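# Place a tray bottle upright in the crate's free slot

## Task

Take one bottle from the tray and set it standing upright in the crate's one empty slot. It must stay there unsupported once the robot lets go. The crate and the tray must not end up tilted or moved from their places. Anything the robot is touching at the end must not settle downward by more than about a fingernail's width when left alone.

## Robot and tools

Robot: one UR3e arm with a Robotiq 2F-85 two-finger gripper. There is only one arm, so every command row covers the six arm joints plus the gripper.

Frames: positions are reported in the scene frame, in metres. The origin is on the table top directly under the arm base. +z points up, +x points forward, and +y is to the left when looking along +x. The base may be slightly tilted relative to the table. The reported hand position can be off, more so at long reach. In the gripper's own frame the fingers point along +z and close along y. A flat block sticks out about 9 cm toward the gripper's +x and turns with it. end_effector_position is the point midway between the closed pads. Closed fingertips reach about 19 mm past that point, and open ones about 6 mm. Closing also moves the tips about 13 mm farther from the wrist, so leave that much room above any surface.

Tool execute_actions takes {"actions": [...], "pictures": bool}, and the list holds at most one entry.
- Empty list: no command is sent; the call just returns the current state.
- Motion: {"rows": [[9 numbers], ...], "steps": n}. Give 1 to 15 rows and n up to 15 (default 15). Each step lasts 1/30 s. Row k is applied on step k, and the last row repeats if there are fewer rows than steps.
- Wait: {"steps": n} with no rows, n up to 300. It counts from the previous result, and thinking time is included.

Each row has 9 numbers, each in [-1, 1], in this order: shoulder pan, shoulder lift, elbow, wrist 1, wrist 2, wrist 3, gripper position, gripper force_limit, gripper speed.

The first six numbers are offsets, not absolute angles. They are measured from the joint angles printed in the most recent result that listed them, not from the previous row. Before any result has shown joints, or on a second call within one reply, they count from where the arm is when the action starts. Scale: 1.0 equals 1.989 rad for pan, lift and elbow, and 3.977 rad for the three wrists. All zeros is not a pause: it drives the arm back to the reference angles.

Stated joint ranges in rad: pan -3.142 to 3.142; lift -6.283 to 6.283; elbow 0.000 to 3.142; each wrist -6.283 to 6.283. A call that pushes a joint more than 0.010 rad beyond its range is refused and nothing moves. A joint asked past its true end is clipped there, and the result may report "joint sent to its limit".

The last three numbers are absolute settings.
- position: +1 is fully open (85 mm), about -0.8 brings the pads together, and -1 closes until blocked.
- force_limit: per-pad force on a 40 mm object, about 20 N at -1, 128 N at 0 and 235 N at +1.
- speed: about 20 mm/s at -1, 85 at 0 and 150 at +1. Faster closing squeezes a little harder.
- A new force or speed only takes effect when position changes by at least 0.01. To soften a grip, open first.
- To grasp, send -1, keep sending it, and wait for object_status 2.

Motion behaviour: commands are smoothed and lag about 0.17 s. Each joint target is kept within 0.575 rad of the measured angle (pan, lift, elbow) or 1.15 rad (wrists). Targets that would move the hand more than 100 mm from where it is are scaled back. After a big move the arm may still be travelling when the result arrives. While you think, the arm keeps heading to the last row you sent until it stalls.

Result lines:
- End-effector position and quaternion (wxyz), linear and angular velocities.
- Joint positions (rad) and joint velocities (rad/s), in column order.
- Joint torques, which are rough and offset.
- Wrist force and wrist torque in the gripper axes. Expect up to about 3.5 N offset, saturation near 30 N, and "no reading" at the start.
- object_status: 0 moving, 1 blocked while opening, 2 blocked while closing (holding), 3 reached target or fully closed.
- position_measured in counts: 3 is open, about 78 is 60 mm, 130 is 40 mm, 180 is 20 mm, 230 is pads touching.
- "joint command not followed": the clearance check altered the targets.
- HELD: part of a row was not sent on that step.
- Fault lines and MOTOR HOT warnings.

Cameras: cam_head_left, cam_head_right, cam_high, cam_low (each 672x504) and cam_wrist (504x504, fisheye). Images come with every result unless pictures is false.

Tool zoom_image: {"camera": name, "region": [x0, y0, x1, y1]} in pixels from the top-left corner, at most 504x504. It gives a closer view of that camera's latest image.

Tool read_manual: returns only the licence text. It never moves the robot.

Tool finished_scene: {"scene": number of the current scene}. Call it only after the bottle has been released, stands unsupported in the slot, and everything has settled.

Suggested order: look, move above a tray bottle, open the gripper, descend, close and confirm status 2, lift clear, move over the empty crate slot, lower the bottle upright, open the gripper, then withdraw upward.

Things to avoid:
- A joint torque at its load limit (N m: pan 49.1, lift 49.1, elbow 25.4, each wrist 8.19, held weight included) or any outside force of 150 N. Either stops the arm for 10 s and lets it yield.
- Motor overheating from holding loads for a long time. At 85 °C the brakes lock until the motors cool.
- Dropping the bottle or knocking anything off the table.
- Tilting or shoving the crate or the tray.
- Slamming or pressing hard.

Brief tugs may pull on a held part or nudge loose objects, so check the state before releasing.

Each tool is called after "Call:" as name(argument=value, ...) on one line, values as JSON.

## Session

Call:
execute_actions(actions=[])

Scene clock: 0.00 s of 5100.00 s.
end_effector_position=(+0.0269, +0.2997, +0.1083) position_measured=3 object_status=3 end_effector_quat_wxyz=(-0.180, +0.271, +0.944, -0.052) end_effector_velocity=(+0.000, -0.000, +0.000) end_effector_angular_velocity=(-0.001, -0.000, -0.002)
Joint positions: [ 0.751 -1.776  2.083 -1.771 -1.288  1.246]
Joint velocities: [-0.001  0.    -0.     0.    -0.     0.002]
Joint torques (N m, as the arm reports them, + toward a larger angle): no reading
Wrist force (N, on the end effector, along its own x y z axes, offset not removed): no reading
Wrist torque (N m, same axes, about the end effector's origin, offset not removed): no reading

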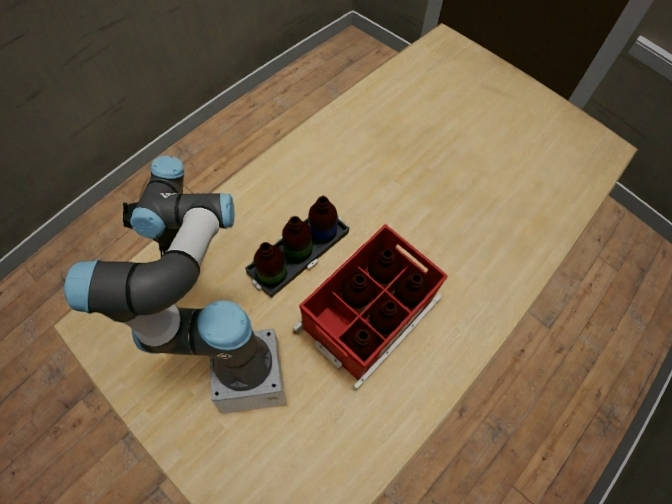

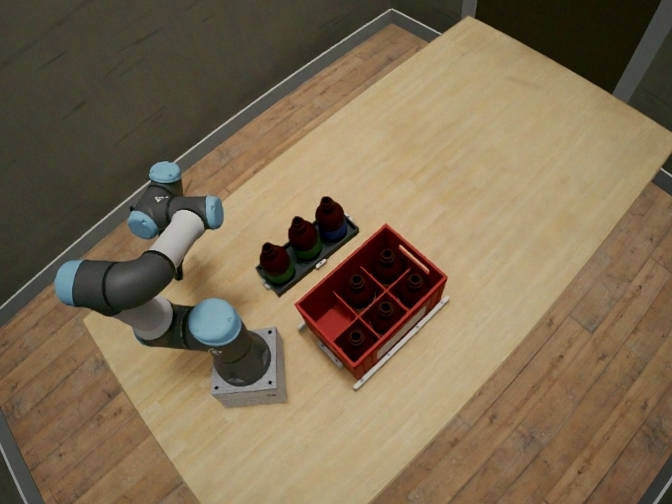

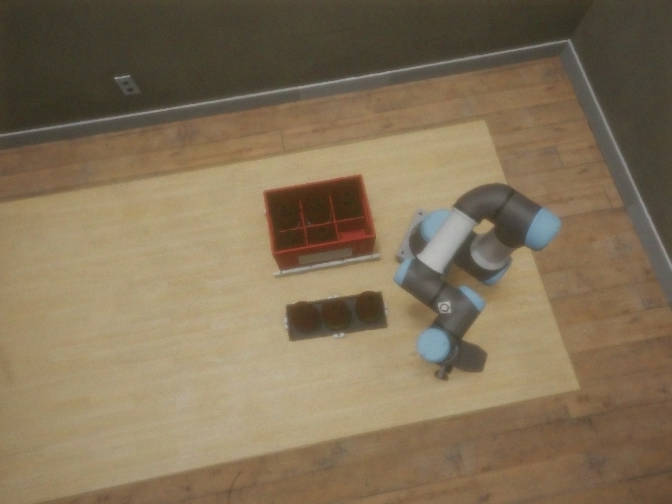

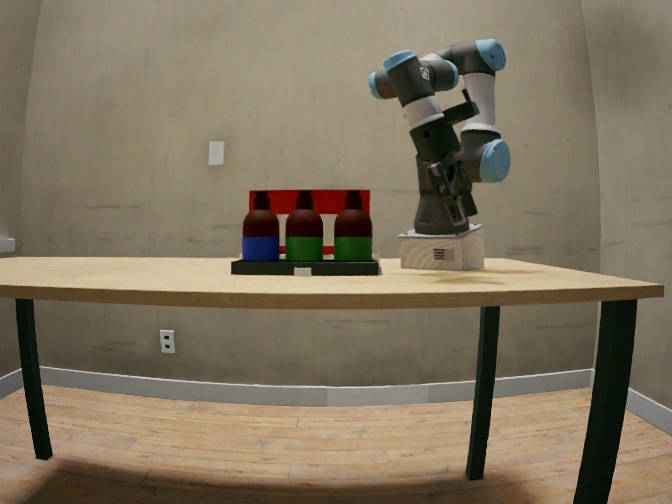

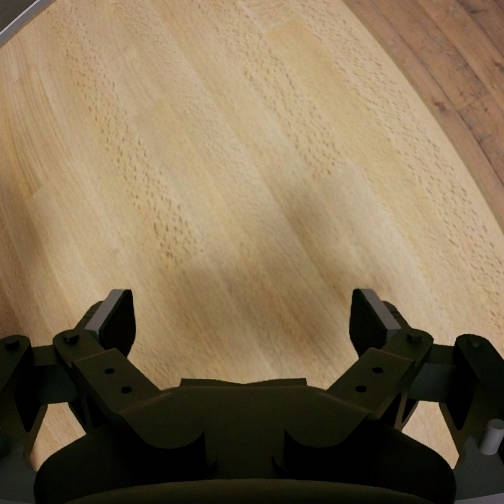

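Call:
execute_actions(actions=[{"rows": [[0,-0.2253,-0.2412,0.1886,-0.0293,0.3794,1,0,0]], "steps": 15}], pictures=false)

Call:
execute_actions(actions=[{"steps": 25}], pictures=false)

Call:
execute_actions(actions=[{"rows": [[-0.572,0,0,0,0,0,1,0,0]], "steps": 15}], pictures=false)

Call:
execute_actions(actions=[{"steps": 50}])

Scene clock: 11.50 s of 5100.00 s.
end_effector_position=(+0.0092, +0.2544, +0.2592) position_measured=3 object_status=3 end_effector_quat_wxyz=(-0.064, +0.793, +0.602, -0.070) end_effector_velocity=(-0.054, -0.069, +0.116) end_effector_angular_velocity=(-0.242, -0.147, -1.543)
Joint positions: [ 0.751 -2.182  1.649 -1.088 -1.395  2.564]
Joint velocities: [-0.    -0.349 -0.38   0.56  -0.075  1.588]
Joint torques (N m, as the arm reports them, + toward a larger angle): [ 1.82 -4.2  -9.88 -0.55 -0.6   2.45]
Wrist force (N, on the end effector, along its own x y z axes, offset not removed): [-1.7 -0.9 -2.7]
Wrist torque (N m, same axes, about the end effector's origin, offset not removed): [-0.10 0.22 0.06]
Steps of this call (steps 1 to 90: nothing new was sent; then 8.00 s passed at rest; steps 91 to 105: all 15 steps of this action). Readings (joint positions | what the end effector reports):
91: [0.751 -1.776 2.083 -1.771 -1.288 1.246] | position_measured=3 object_status=3
92: [0.751 -1.778 2.080 -1.766 -1.291 1.251] | position_measured=3 object_status=3
94: [0.751 -1.824 2.034 -1.676 -1.314 1.343] | position_measured=3 object_status=3
98: [0.751 -1.986 1.861 -1.408 -1.352 1.776] | position_measured=3 object_status=3
105: the state above

Scene clock: 12.33 s of 5100.00 s.
end_effector_position=(+0.0022, +0.2456, +0.2727) position_measured=3 object_status=3 end_effector_quat_wxyz=(-0.055, +0.847, +0.525, -0.065) end_effector_velocity=(+0.000, +0.000, +0.000) end_effector_angular_velocity=(+0.000, -0.002, -0.003)
Joint positions: [ 0.751 -2.224  1.603 -1.021 -1.404  2.754]
Joint velocities: [-0.    -0.    -0.002  0.    -0.001  0.003]
Joint torques (N m, as the arm reports them, + toward a larger angle): [  1.75  -6.29 -10.89  -0.67  -0.52   1.04]
Wrist force (N, on the end effector, along its own x y z axes, offset not removed): [1.7 0.7 -1.9]
Wrist torque (N m, same axes, about the end effector's origin, offset not removed): [0.16 -0.24 0.03]
Steps of this call (steps 1 to 25: the robot went on to your last target). Readings (joint positions | what the end effector reports):
1: [0.751 -2.192 1.638 -1.072 -1.398 2.610] | position_measured=3 object_status=3
2: [0.751 -2.200 1.629 -1.059 -1.399 2.646] | position_measured=3 object_status=3
4: [0.751 -2.210 1.618 -1.043 -1.401 2.692] | position_measured=3 object_status=3
8: [0.751 -2.219 1.608 -1.028 -1.403 2.734] | position_measured=3 object_status=3
25: the state above

Scene clock: 12.83 s of 5100.00 s.
end_effector_position=(+0.1607, +0.1956, +0.2625) position_measured=3 object_status=3 end_effector_quat_wxyz=(-0.010, +0.986, +0.165, -0.014) end_effector_velocity=(+0.346, -0.288, +0.004) end_effector_angular_velocity=(-0.230, -0.306, -2.045)
Joint positions: [-0.038 -2.224  1.603 -1.021 -1.404  2.755]
Joint velocities: [-2.08   0.    -0.    -0.    -0.001  0.   ]
Joint torques (N m, as the arm reports them, + toward a larger angle): [-8.31  0.94 -8.46 -2.73 -0.74  0.46]
Wrist force (N, on the end effector, along its own x y z axes, offset not removed): [-0.3 -0.3 -0.6]
Wrist torque (N m, same axes, about the end effector's origin, offset not removed): [-0.04 0.14 -0.03]
Steps of this call (steps 1 to 15: all 15 steps of this action). Readings (joint positions | what the end effector reports):
1: [0.751 -2.224 1.603 -1.021 -1.404 2.754] | position_measured=3 object_status=3
2: [0.748 -2.224 1.603 -1.021 -1.404 2.755] | position_measured=3 object_status=3
4: [0.702 -2.224 1.603 -1.021 -1.404 2.755] | position_measured=3 object_status=3
8: [0.456 -2.224 1.603 -1.021 -1.404 2.755] | position_measured=3 object_status=3
15: the state above

Scene clock: 14.50 s of 5100.00 s.
end_effector_position=(+0.2093, +0.1384, +0.2655) position_measured=3 object_status=3 end_effector_quat_wxyz=(+0.011, +1.000, -0.006, +0.010) end_effector_velocity=(-0.001, -0.000, -0.000) end_effector_angular_velocity=(-0.000, +0.002, -0.000)
Joint positions: [-0.387 -2.224  1.603 -1.021 -1.404  2.754]
Joint velocities: [ 0.    -0.    -0.     0.002 -0.001  0.   ]
Joint torques (N m, as the arm reports them, + toward a larger angle): [-2.29 -4.5  -6.   -0.94  0.63 -1.1 ]
Wrist force (N, on the end effector, along its own x y z axes, offset not removed): [-0.1 0.7 -0.9]
Wrist torque (N m, same axes, about the end effector's origin, offset not removed): [0.08 0.06 0.11]
Steps of this call (steps 1 to 30: the robot went on to your last target; steps 31 to 50: nothing new was sent). Readings (joint positions | what the end effector reports):
1: [-0.108 -2.224 1.603 -1.021 -1.404 2.755] | position_measured=3 object_status=3
2: [-0.171 -2.224 1.603 -1.021 -1.404 2.755] | position_measured=3 object_status=3
4: [-0.263 -2.224 1.603 -1.021 -1.404 2.755] | position_measured=3 object_status=3
8: [-0.346 -2.224 1.603 -1.021 -1.404 2.755] | position_measured=3 object_status=3
50: the state above
The arm was judged still, so your last target was given up. Only a new action makes it travel on or press farther. Fingers that are still opening or closing keep moving.

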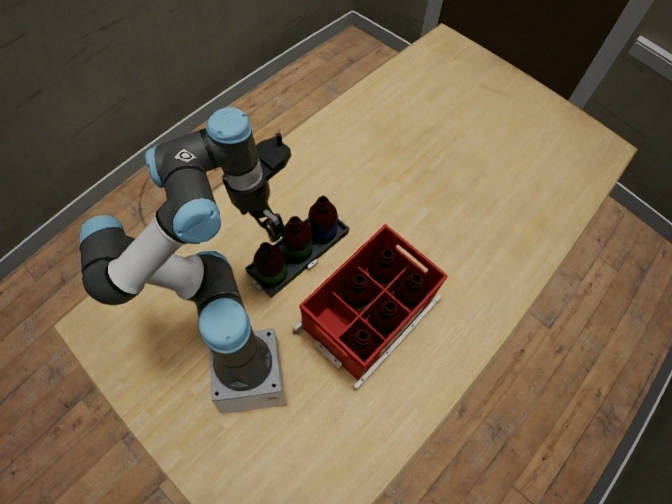

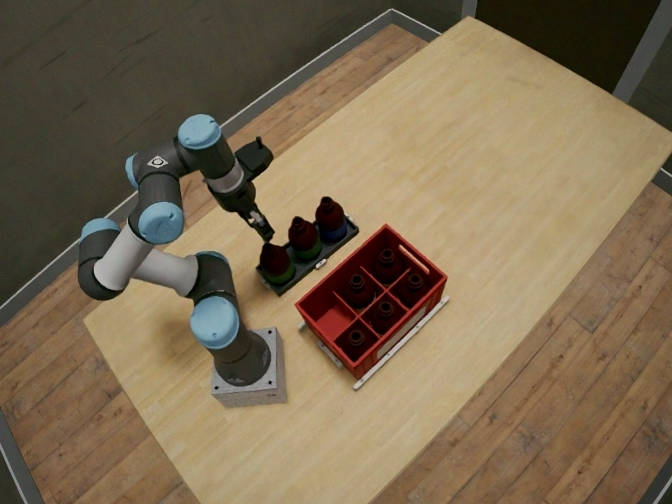

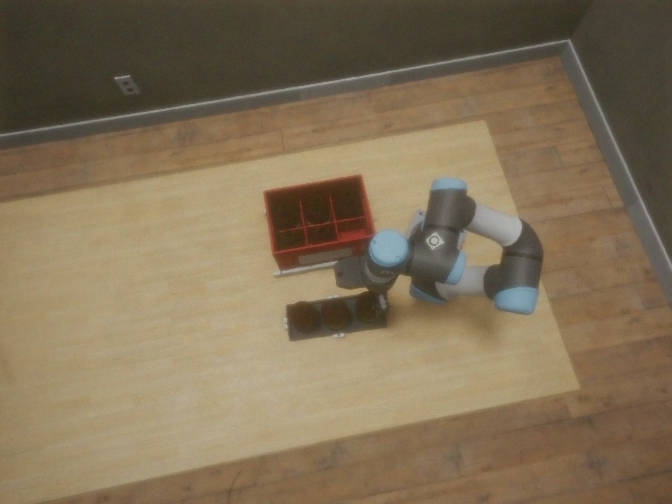

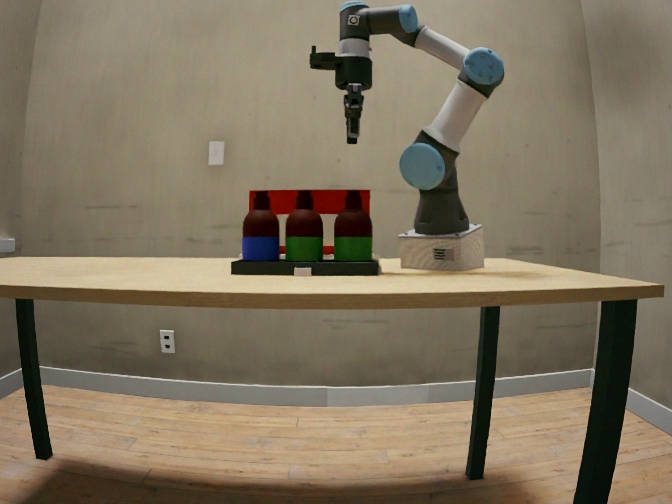

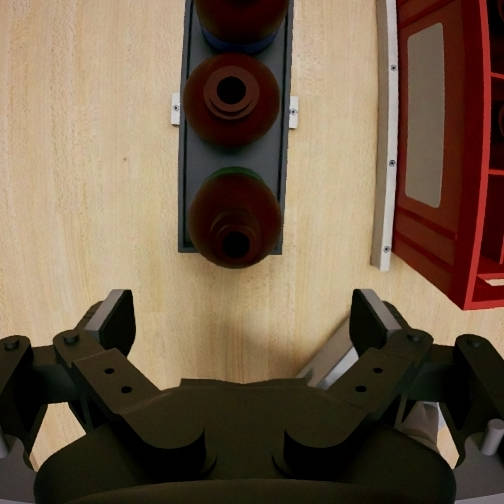

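Call:
execute_actions(actions=[{"rows": [[0.0858,-0.0149,0.3096,-0.1541,-0.0037,0.043,1,0,0]], "steps": 15}], pictures=false)

Call:
execute_actions(actions=[{"steps": 40}])

Call:
zoom_image(camera="cam_low", region=[290, 130, 420, 280])

Scene clock: 26.67 s of 5100.00 s.
end_effector_position=(+0.2190, +0.1371, +0.1560) position_measured=3 object_status=3 end_effector_quat_wxyz=(+0.013, +1.000, -0.004, +0.017) end_effector_velocity=(-0.044, +0.005, -0.097) end_effector_angular_velocity=(+0.035, +0.128, -0.014)
Joint positions: [-0.224 -2.252  2.17  -1.601 -1.418  2.918]
Joint velocities: [ 0.066 -0.01   0.405 -0.271 -0.003  0.057]
Joint torques (N m, as the arm reports them, + toward a larger angle): [ 3.05 -6.72 -8.01 -3.02 -0.74  1.03]
Wrist force (N, on the end effector, along its own x y z axes, offset not removed): [1.2 2.0 1.1]
Wrist torque (N m, same axes, about the end effector's origin, offset not removed): [0.36 -0.15 0.05]
Steps of this call (steps 1 to 90: nothing new was sent; then 8.67 s passed at rest; steps 91 to 105: all 15 steps of this action). Readings (joint positions | what the end effector reports):
91: [-0.387 -2.224 1.603 -1.021 -1.404 2.754] | position_measured=3 object_status=3
92: [-0.384 -2.225 1.606 -1.026 -1.405 2.759] | position_measured=3 object_status=3
94: [-0.345 -2.235 1.652 -1.119 -1.410 2.810] | position_measured=3 object_status=3
98: [-0.268 -2.245 1.897 -1.415 -1.415 2.878] | position_measured=3 object_status=3
105: the state above

Scene clock: 28.00 s of 5100.00 s.
end_effector_position=(+0.2134, +0.1377, +0.1443) position_measured=3 object_status=3 end_effector_quat_wxyz=(+0.011, +1.000, -0.005, +0.009) end_effector_velocity=(-0.000, +0.000, +0.000) end_effector_angular_velocity=(+0.000, +0.000, -0.001)
Joint positions: [-0.216 -2.253  2.219 -1.634 -1.419  2.925]
Joint velocities: [ 0.001 -0.    -0.     0.001 -0.     0.002]
Joint torques (N m, as the arm reports them, + toward a larger angle): [ 2.31 -6.01 -7.2  -2.88 -0.84  0.98]
Wrist force (N, on the end effector, along its own x y z axes, offset not removed): [-0.1 0.0 -0.7]
Wrist torque (N m, same axes, about the end effector's origin, offset not removed): [0.01 0.08 0.05]
Steps of this call (steps 1 to 30: the robot went on to your last target; steps 31 to 40: nothing new was sent). Readings (joint positions | what the end effector reports):
1: [-0.222 -2.252 2.182 -1.609 -1.419 2.920] | position_measured=3 object_status=3
2: [-0.220 -2.253 2.191 -1.615 -1.419 2.921] | position_measured=3 object_status=3
4: [-0.219 -2.253 2.203 -1.623 -1.419 2.923] | position_measured=3 object_status=3
8: [-0.217 -2.253 2.214 -1.630 -1.419 2.925] | position_measured=3 object_status=3
40: the state above
The arm was judged still, so your last target was given up. Only a new action makes it travel on or press farther. Fingers that are still opening or closing keep moving.

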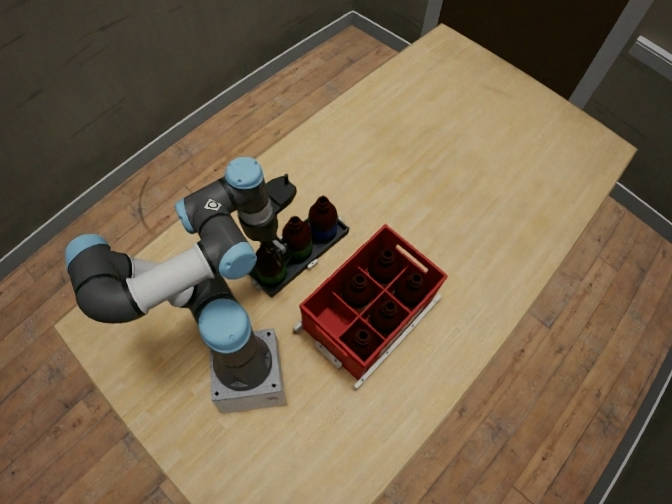

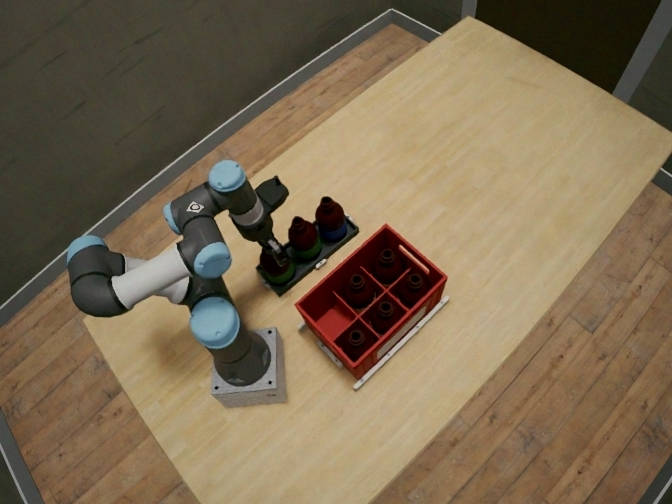

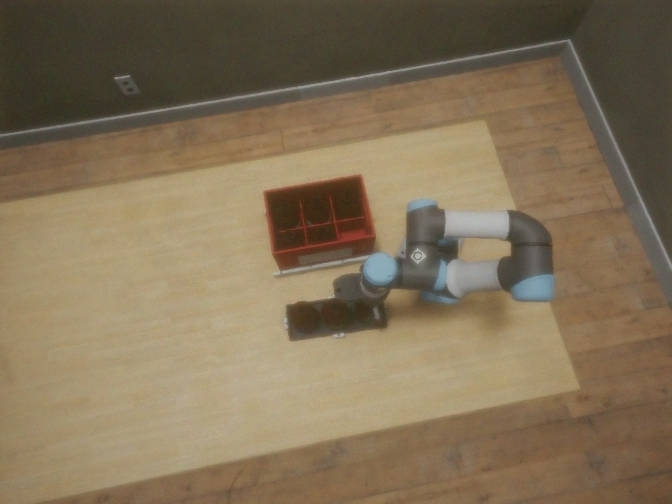

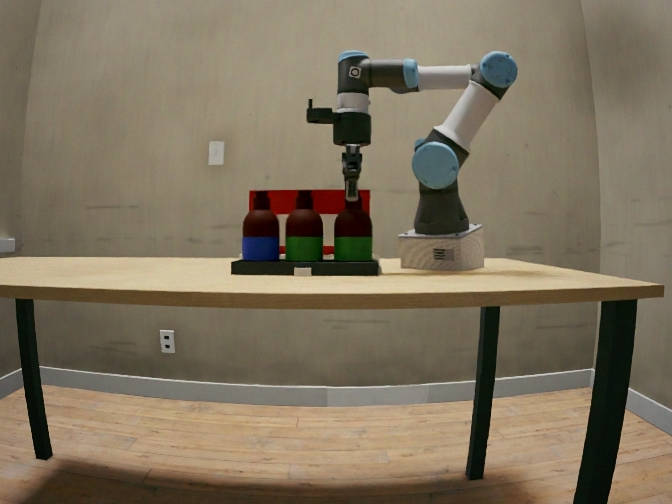

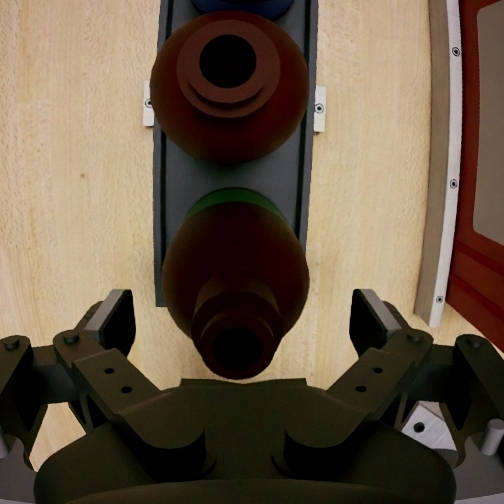

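Region (290, 130, 420, 280) of cam_low's 672x504 image, scaled by 3.360, with more detail than that image has; it fills the left 437 columns of this view, and the rest is white.

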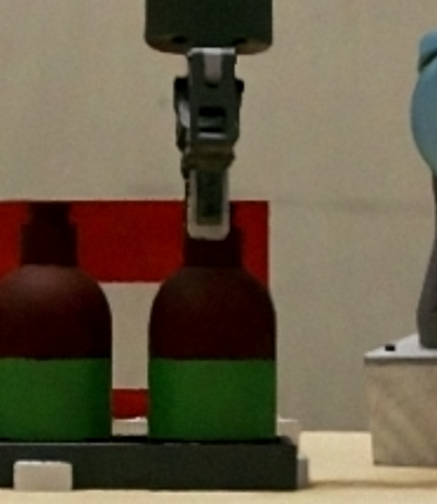

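Call:
execute_actions(actions=[{"rows": [[0,0,0,0,0,0,-1,-0.1,-0.3]], "steps": 15}], pictures=false)

Call:
execute_actions(actions=[{"steps": 35}], pictures=false)

Call:
execute_actions(actions=[{"rows": [[-0.0858,0.0149,-0.3096,0.1541,0.0037,-0.043,-1,-0.1,-0.3]], "steps": 15}], pictures=false)

Call:
execute_actions(actions=[{"steps": 20}], pictures=false)

Call:
execute_actions(actions=[{"rows": [[-0.0541,0.0688,-0.2246,0.0826,0.0016,-0.0269,-1,-0.1,-0.3]], "steps": 15}], pictures=false)

Call:
execute_actions(actions=[{"steps": 30}])

Scene clock: 40.60 s of 5100.00 s.
end_effector_position=(+0.2134, +0.1377, +0.1443) position_measured=70 object_status=0 end_effector_quat_wxyz=(+0.011, +1.000, -0.005, +0.009) end_effector_velocity=(-0.000, -0.001, -0.000) end_effector_angular_velocity=(-0.004, +0.001, -0.000)
Joint positions: [-0.216 -2.253  2.219 -1.634 -1.419  2.925]
Joint velocities: [-0.    -0.     0.    -0.    -0.004 -0.   ]
Joint torques (N m, as the arm reports them, + toward a larger angle): [ 2.52 -5.76 -7.22 -2.9  -0.81  0.94]
Wrist force (N, on the end effector, along its own x y z axes, offset not removed): [0.4 -0.8 -2.3]
Wrist torque (N m, same axes, about the end effector's origin, offset not removed): [-0.20 -0.05 0.05]
Steps of this call (steps 1 to 90: nothing new was sent; then 9.10 s passed at rest; steps 91 to 105: all 15 steps of this action). Readings (joint positions | what the end effector reports):
91: [-0.216 -2.253 2.219 -1.634 -1.419 2.925] | position_measured=3 object_status=0
92: [-0.216 -2.253 2.219 -1.634 -1.419 2.925] | position_measured=3 object_status=0
94: [-0.216 -2.253 2.219 -1.634 -1.419 2.925] | position_measured=8 object_status=0
98: [-0.216 -2.253 2.219 -1.634 -1.419 2.925] | position_measured=30 object_status=0
105: the state above

Scene clock: 41.77 s of 5100.00 s.
end_effector_position=(+0.2134, +0.1377, +0.1443) position_measured=150 object_status=2 end_effector_quat_wxyz=(+0.011, +1.000, -0.005, +0.009) end_effector_velocity=(+0.000, -0.000, +0.000) end_effector_angular_velocity=(-0.001, -0.001, +0.001)
Joint positions: [-0.216 -2.253  2.219 -1.634 -1.419  2.925]
Joint velocities: [-0.     0.    -0.    -0.001 -0.001 -0.001]
Joint torques (N m, as the arm reports them, + toward a larger angle): [ 0.62 -0.17 -7.48 -0.39  0.    0.94]
Wrist force (N, on the end effector, along its own x y z axes, offset not removed): [0.2 0.1 -7.6]
Wrist torque (N m, same axes, about the end effector's origin, offset not removed): [0.00 -0.04 0.02]
Steps of this call (steps 1 to 15: the robot went on to your last target; steps 16 to 35: nothing new was sent). Readings (joint positions | what the end effector reports):
1: [-0.216 -2.253 2.219 -1.634 -1.419 2.925] | position_measured=76 object_status=0
2: [-0.216 -2.253 2.219 -1.634 -1.419 2.925] | position_measured=82 object_status=0
4: [-0.216 -2.253 2.219 -1.634 -1.419 2.925] | position_measured=93 object_status=0
8: [-0.216 -2.253 2.219 -1.634 -1.419 2.925] | position_measured=116 object_status=0
35: the state above
The arm was judged still, so your last target was given up. Only a new action makes it travel on or press farther. Fingers that are still opening or closing keep moving.

Scene clock: 42.27 s of 5100.00 s.
end_effector_position=(+0.2088, +0.1376, +0.2557) position_measured=150 object_status=2 end_effector_quat_wxyz=(+0.008, +1.000, -0.007, +0.002) end_effector_velocity=(+0.011, +0.005, +0.086) end_effector_angular_velocity=(-0.055, -0.142, +0.018)
Joint positions: [-0.379 -2.225  1.651 -1.052 -1.405  2.761]
Joint velocities: [-0.064  0.009 -0.401  0.247  0.007 -0.055]
Joint torques (N m, as the arm reports them, + toward a larger angle): [ -2.58   1.68 -10.38  -0.81   0.39  -1.14]
Wrist force (N, on the end effector, along its own x y z axes, offset not removed): [-2.1 0.8 0.4]
Wrist torque (N m, same axes, about the end effector's origin, offset not removed): [0.13 0.03 0.03]
Steps of this call (steps 1 to 15: all 15 steps of this action). Readings (joint positions | what the end effector reports):
1: [-0.216 -2.253 2.219 -1.634 -1.419 2.925] | position_measured=150 object_status=2
2: [-0.218 -2.252 2.216 -1.628 -1.418 2.921] | position_measured=150 object_status=2
4: [-0.258 -2.242 2.170 -1.535 -1.414 2.871] | position_measured=150 object_status=2
8: [-0.334 -2.231 1.924 -1.240 -1.408 2.802] | position_measured=150 object_status=2
15: the state above

Scene clock: 42.93 s of 5100.00 s.
end_effector_position=(+0.2093, +0.1384, +0.2655) position_measured=150 object_status=2 end_effector_quat_wxyz=(+0.011, +1.000, -0.006, +0.010) end_effector_velocity=(+0.000, +0.000, +0.000) end_effector_angular_velocity=(+0.000, -0.001, -0.000)
Joint positions: [-0.387 -2.224  1.603 -1.021 -1.404  2.754]
Joint velocities: [-0.    -0.    -0.002  0.001  0.001  0.001]
Joint torques (N m, as the arm reports them, + toward a larger angle): [ -2.41   1.52 -11.28  -1.15   0.58  -1.05]
Wrist force (N, on the end effector, along its own x y z axes, offset not removed): [-0.1 0.6 2.0]
Wrist torque (N m, same axes, about the end effector's origin, offset not removed): [0.14 0.04 0.06]
Steps of this call (steps 1 to 20: the robot went on to your last target). Readings (joint positions | what the end effector reports):
1: [-0.381 -2.224 1.639 -1.045 -1.405 2.760] | position_measured=150 object_status=2
2: [-0.382 -2.224 1.630 -1.039 -1.405 2.758] | position_measured=150 object_status=2
4: [-0.384 -2.224 1.619 -1.031 -1.405 2.757] | position_measured=150 object_status=2
8: [-0.386 -2.224 1.608 -1.024 -1.404 2.755] | position_measured=150 object_status=2
20: the state above

Scene clock: 43.43 s of 5100.00 s.
end_effector_position=(+0.2072, +0.1398, +0.3264) position_measured=150 object_status=2 end_effector_quat_wxyz=(+0.009, +1.000, -0.007, +0.006) end_effector_velocity=(+0.005, +0.001, +0.033) end_effector_angular_velocity=(-0.036, -0.067, +0.011)
Joint positions: [-0.491 -2.091  1.181 -0.704 -1.398  2.651]
Joint velocities: [-0.029  0.038 -0.203  0.093  0.002 -0.026]
Joint torques (N m, as the arm reports them, + toward a larger angle): [-2.09  1.93 -9.01 -0.85  0.68 -0.98]
Wrist force (N, on the end effector, along its own x y z axes, offset not removed): [-1.8 -0.9 1.4]
Wrist torque (N m, same axes, about the end effector's origin, offset not removed): [-0.20 0.30 0.03]
Steps of this call (steps 1 to 15: all 15 steps of this action). Readings (joint positions | what the end effector reports):
1: [-0.387 -2.224 1.603 -1.021 -1.404 2.754] | position_measured=150 object_status=2
2: [-0.389 -2.221 1.601 -1.016 -1.404 2.750] | position_measured=150 object_status=2
4: [-0.421 -2.184 1.554 -0.934 -1.402 2.713] | position_measured=150 object_status=2
8: [-0.470 -2.119 1.329 -0.773 -1.399 2.669] | position_measured=150 object_status=2
15: the state above

Scene clock: 44.43 s of 5100.00 s.
end_effector_position=(+0.2078, +0.1399, +0.3303) position_measured=150 object_status=2 end_effector_quat_wxyz=(+0.011, +1.000, -0.007, +0.010) end_effector_velocity=(-0.000, -0.000, -0.000) end_effector_angular_velocity=(-0.001, +0.001, +0.001)
Joint positions: [-0.494 -2.087  1.157 -0.692 -1.398  2.647]
Joint velocities: [ 0.    -0.    -0.     0.001 -0.002 -0.001]
Joint torques (N m, as the arm reports them, + toward a larger angle): [-2.49  2.19 -9.45 -1.21  0.61 -1.08]
Wrist force (N, on the end effector, along its own x y z axes, offset not removed): [-2.0 1.5 2.3]
Wrist torque (N m, same axes, about the end effector's origin, offset not removed): [0.13 0.32 0.03]
Steps of this call (steps 1 to 30: the robot went on to your last target). Readings (joint positions | what the end effector reports):
1: [-0.492 -2.090 1.175 -0.701 -1.398 2.650] | position_measured=150 object_status=2
2: [-0.492 -2.089 1.171 -0.699 -1.398 2.649] | position_measured=150 object_status=2
4: [-0.493 -2.088 1.165 -0.696 -1.398 2.648] | position_measured=150 object_status=2
8: [-0.494 -2.087 1.159 -0.694 -1.398 2.648] | position_measured=150 object_status=2
30: the state above
The arm was judged still, so your last target was given up. Only a new action makes it travel on or press farther. Fingers that are still opening or closing keep moving.

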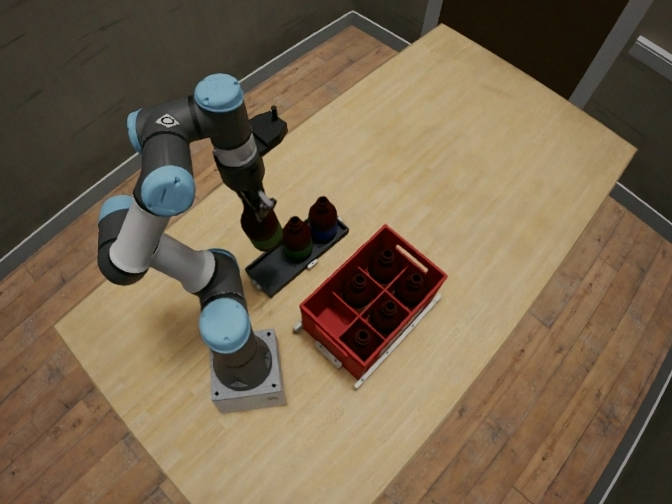

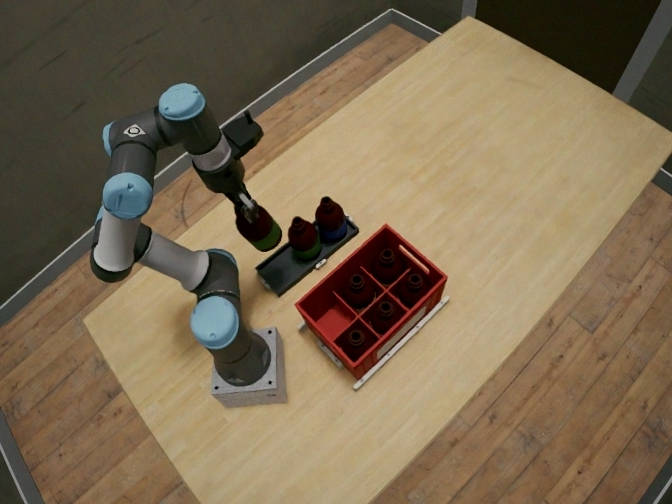

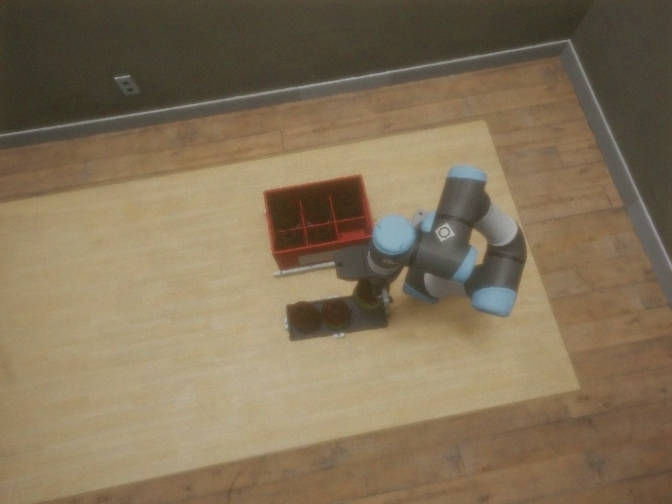

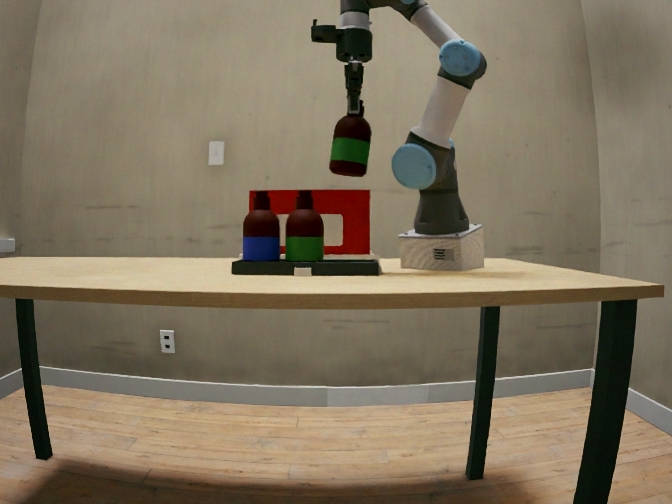

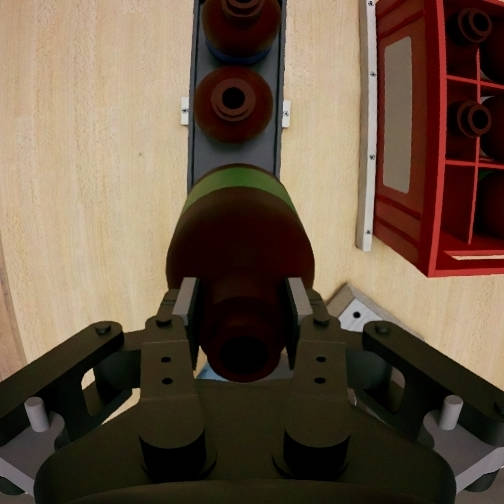

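Call:
execute_actions(actions=[{"rows": [[-0.3325,0.1279,-0.0185,-0.0113,-0.0337,-0.1662,-1,-0.1,-0.3]], "steps": 15}], pictures=false)

Call:
execute_actions(actions=[{"steps": 40}])

Scene clock: 57.87 s of 5100.00 s.
end_effector_position=(+0.2237, -0.0281, +0.3311) position_measured=150 object_status=2 end_effector_quat_wxyz=(+0.016, +0.998, -0.007, -0.057) end_effector_velocity=(-0.050, -0.173, +0.008) end_effector_angular_velocity=(+0.066, +0.061, -0.150)
Joint positions: [-1.075 -1.856  1.123 -0.734 -1.521  2.051]
Joint velocities: [-0.67   0.197 -0.026 -0.034 -0.091 -0.533]
Joint torques (N m, as the arm reports them, + toward a larger angle): [ -0.78  -2.84 -10.27  -2.55  -0.73  -1.62]
Wrist force (N, on the end effector, along its own x y z axes, offset not removed): [-0.4 5.4 1.5]
Wrist torque (N m, same axes, about the end effector's origin, offset not removed): [0.63 0.10 0.06]
Steps of this call (steps 1 to 90: nothing new was sent; then 9.93 s passed at rest; steps 91 to 105: all 15 steps of this action). Readings (joint positions | what the end effector reports):
91: [-0.494 -2.087 1.157 -0.692 -1.398 2.647] | position_measured=150 object_status=2
92: [-0.497 -2.084 1.155 -0.694 -1.401 2.642] | position_measured=150 object_status=2
94: [-0.543 -2.046 1.148 -0.703 -1.428 2.557] | position_measured=150 object_status=2
98: [-0.755 -1.959 1.137 -0.717 -1.470 2.326] | position_measured=150 object_status=2
105: the state above

Scene clock: 59.20 s of 5100.00 s.
end_effector_position=(+0.2166, -0.0485, +0.3321) position_measured=150 object_status=2 end_effector_quat_wxyz=(+0.011, +0.998, -0.015, -0.060) end_effector_velocity=(+0.000, +0.000, -0.000) end_effector_angular_velocity=(+0.002, -0.001, -0.001)
Joint positions: [-1.155 -1.832  1.12  -0.737 -1.532  1.986]
Joint velocities: [-0.    -0.     0.     0.001  0.001  0.001]
Joint torques (N m, as the arm reports them, + toward a larger angle): [ -4.    -0.39 -10.01  -3.01  -1.08  -1.05]
Wrist force (N, on the end effector, along its own x y z axes, offset not removed): [-1.9 1.4 1.7]
Wrist torque (N m, same axes, about the end effector's origin, offset not removed): [0.21 0.37 0.05]
Steps of this call (steps 1 to 30: the robot went on to your last target; steps 31 to 40: nothing new was sent). Readings (joint positions | what the end effector reports):
1: [-1.095 -1.850 1.122 -0.734 -1.523 2.035] | position_measured=150 object_status=2
2: [-1.110 -1.846 1.122 -0.735 -1.526 2.023] | position_measured=150 object_status=2
4: [-1.129 -1.840 1.121 -0.736 -1.528 2.007] | position_measured=150 object_status=2
8: [-1.147 -1.835 1.120 -0.737 -1.531 1.993] | position_measured=150 object_status=2
40: the state above
The arm was judged still, so your last target was given up. Only a new action makes it travel on or press farther. Fingers that are still opening or closing keep moving.

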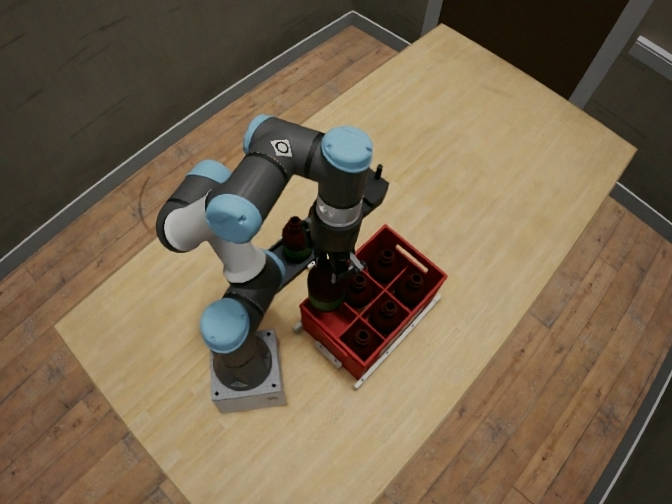

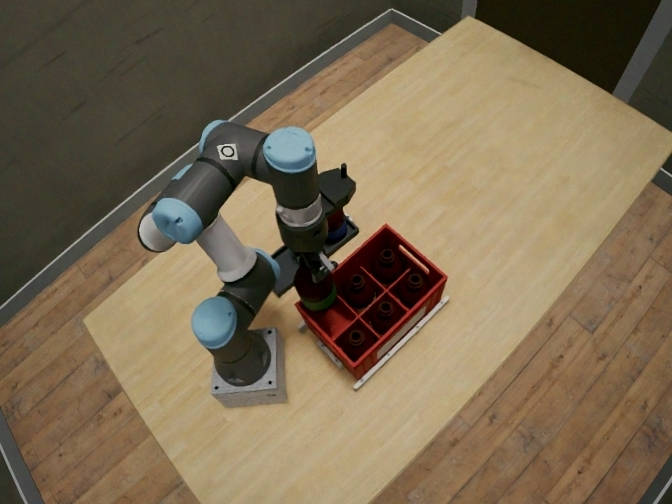

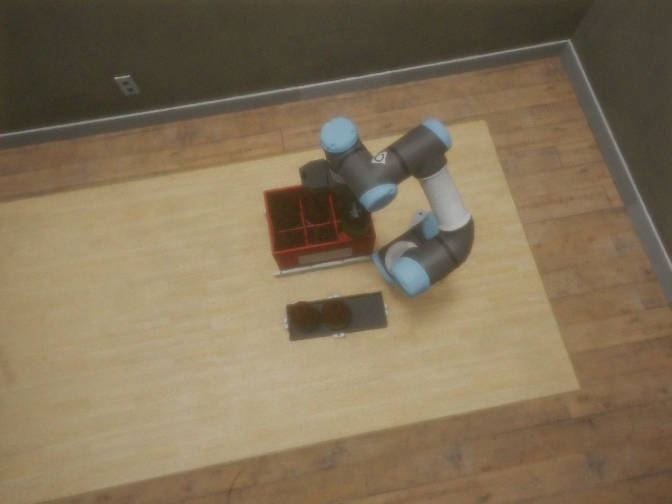

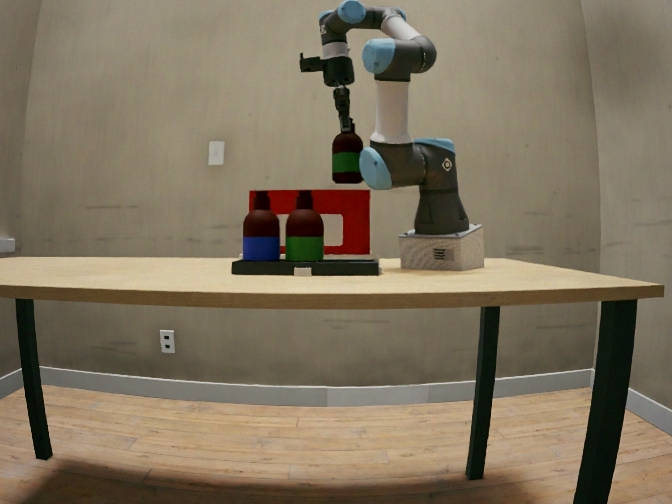

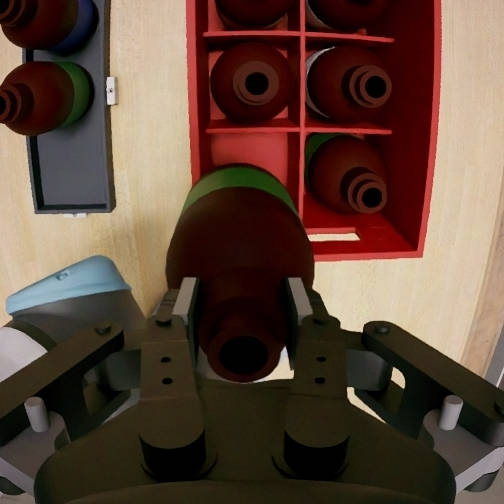

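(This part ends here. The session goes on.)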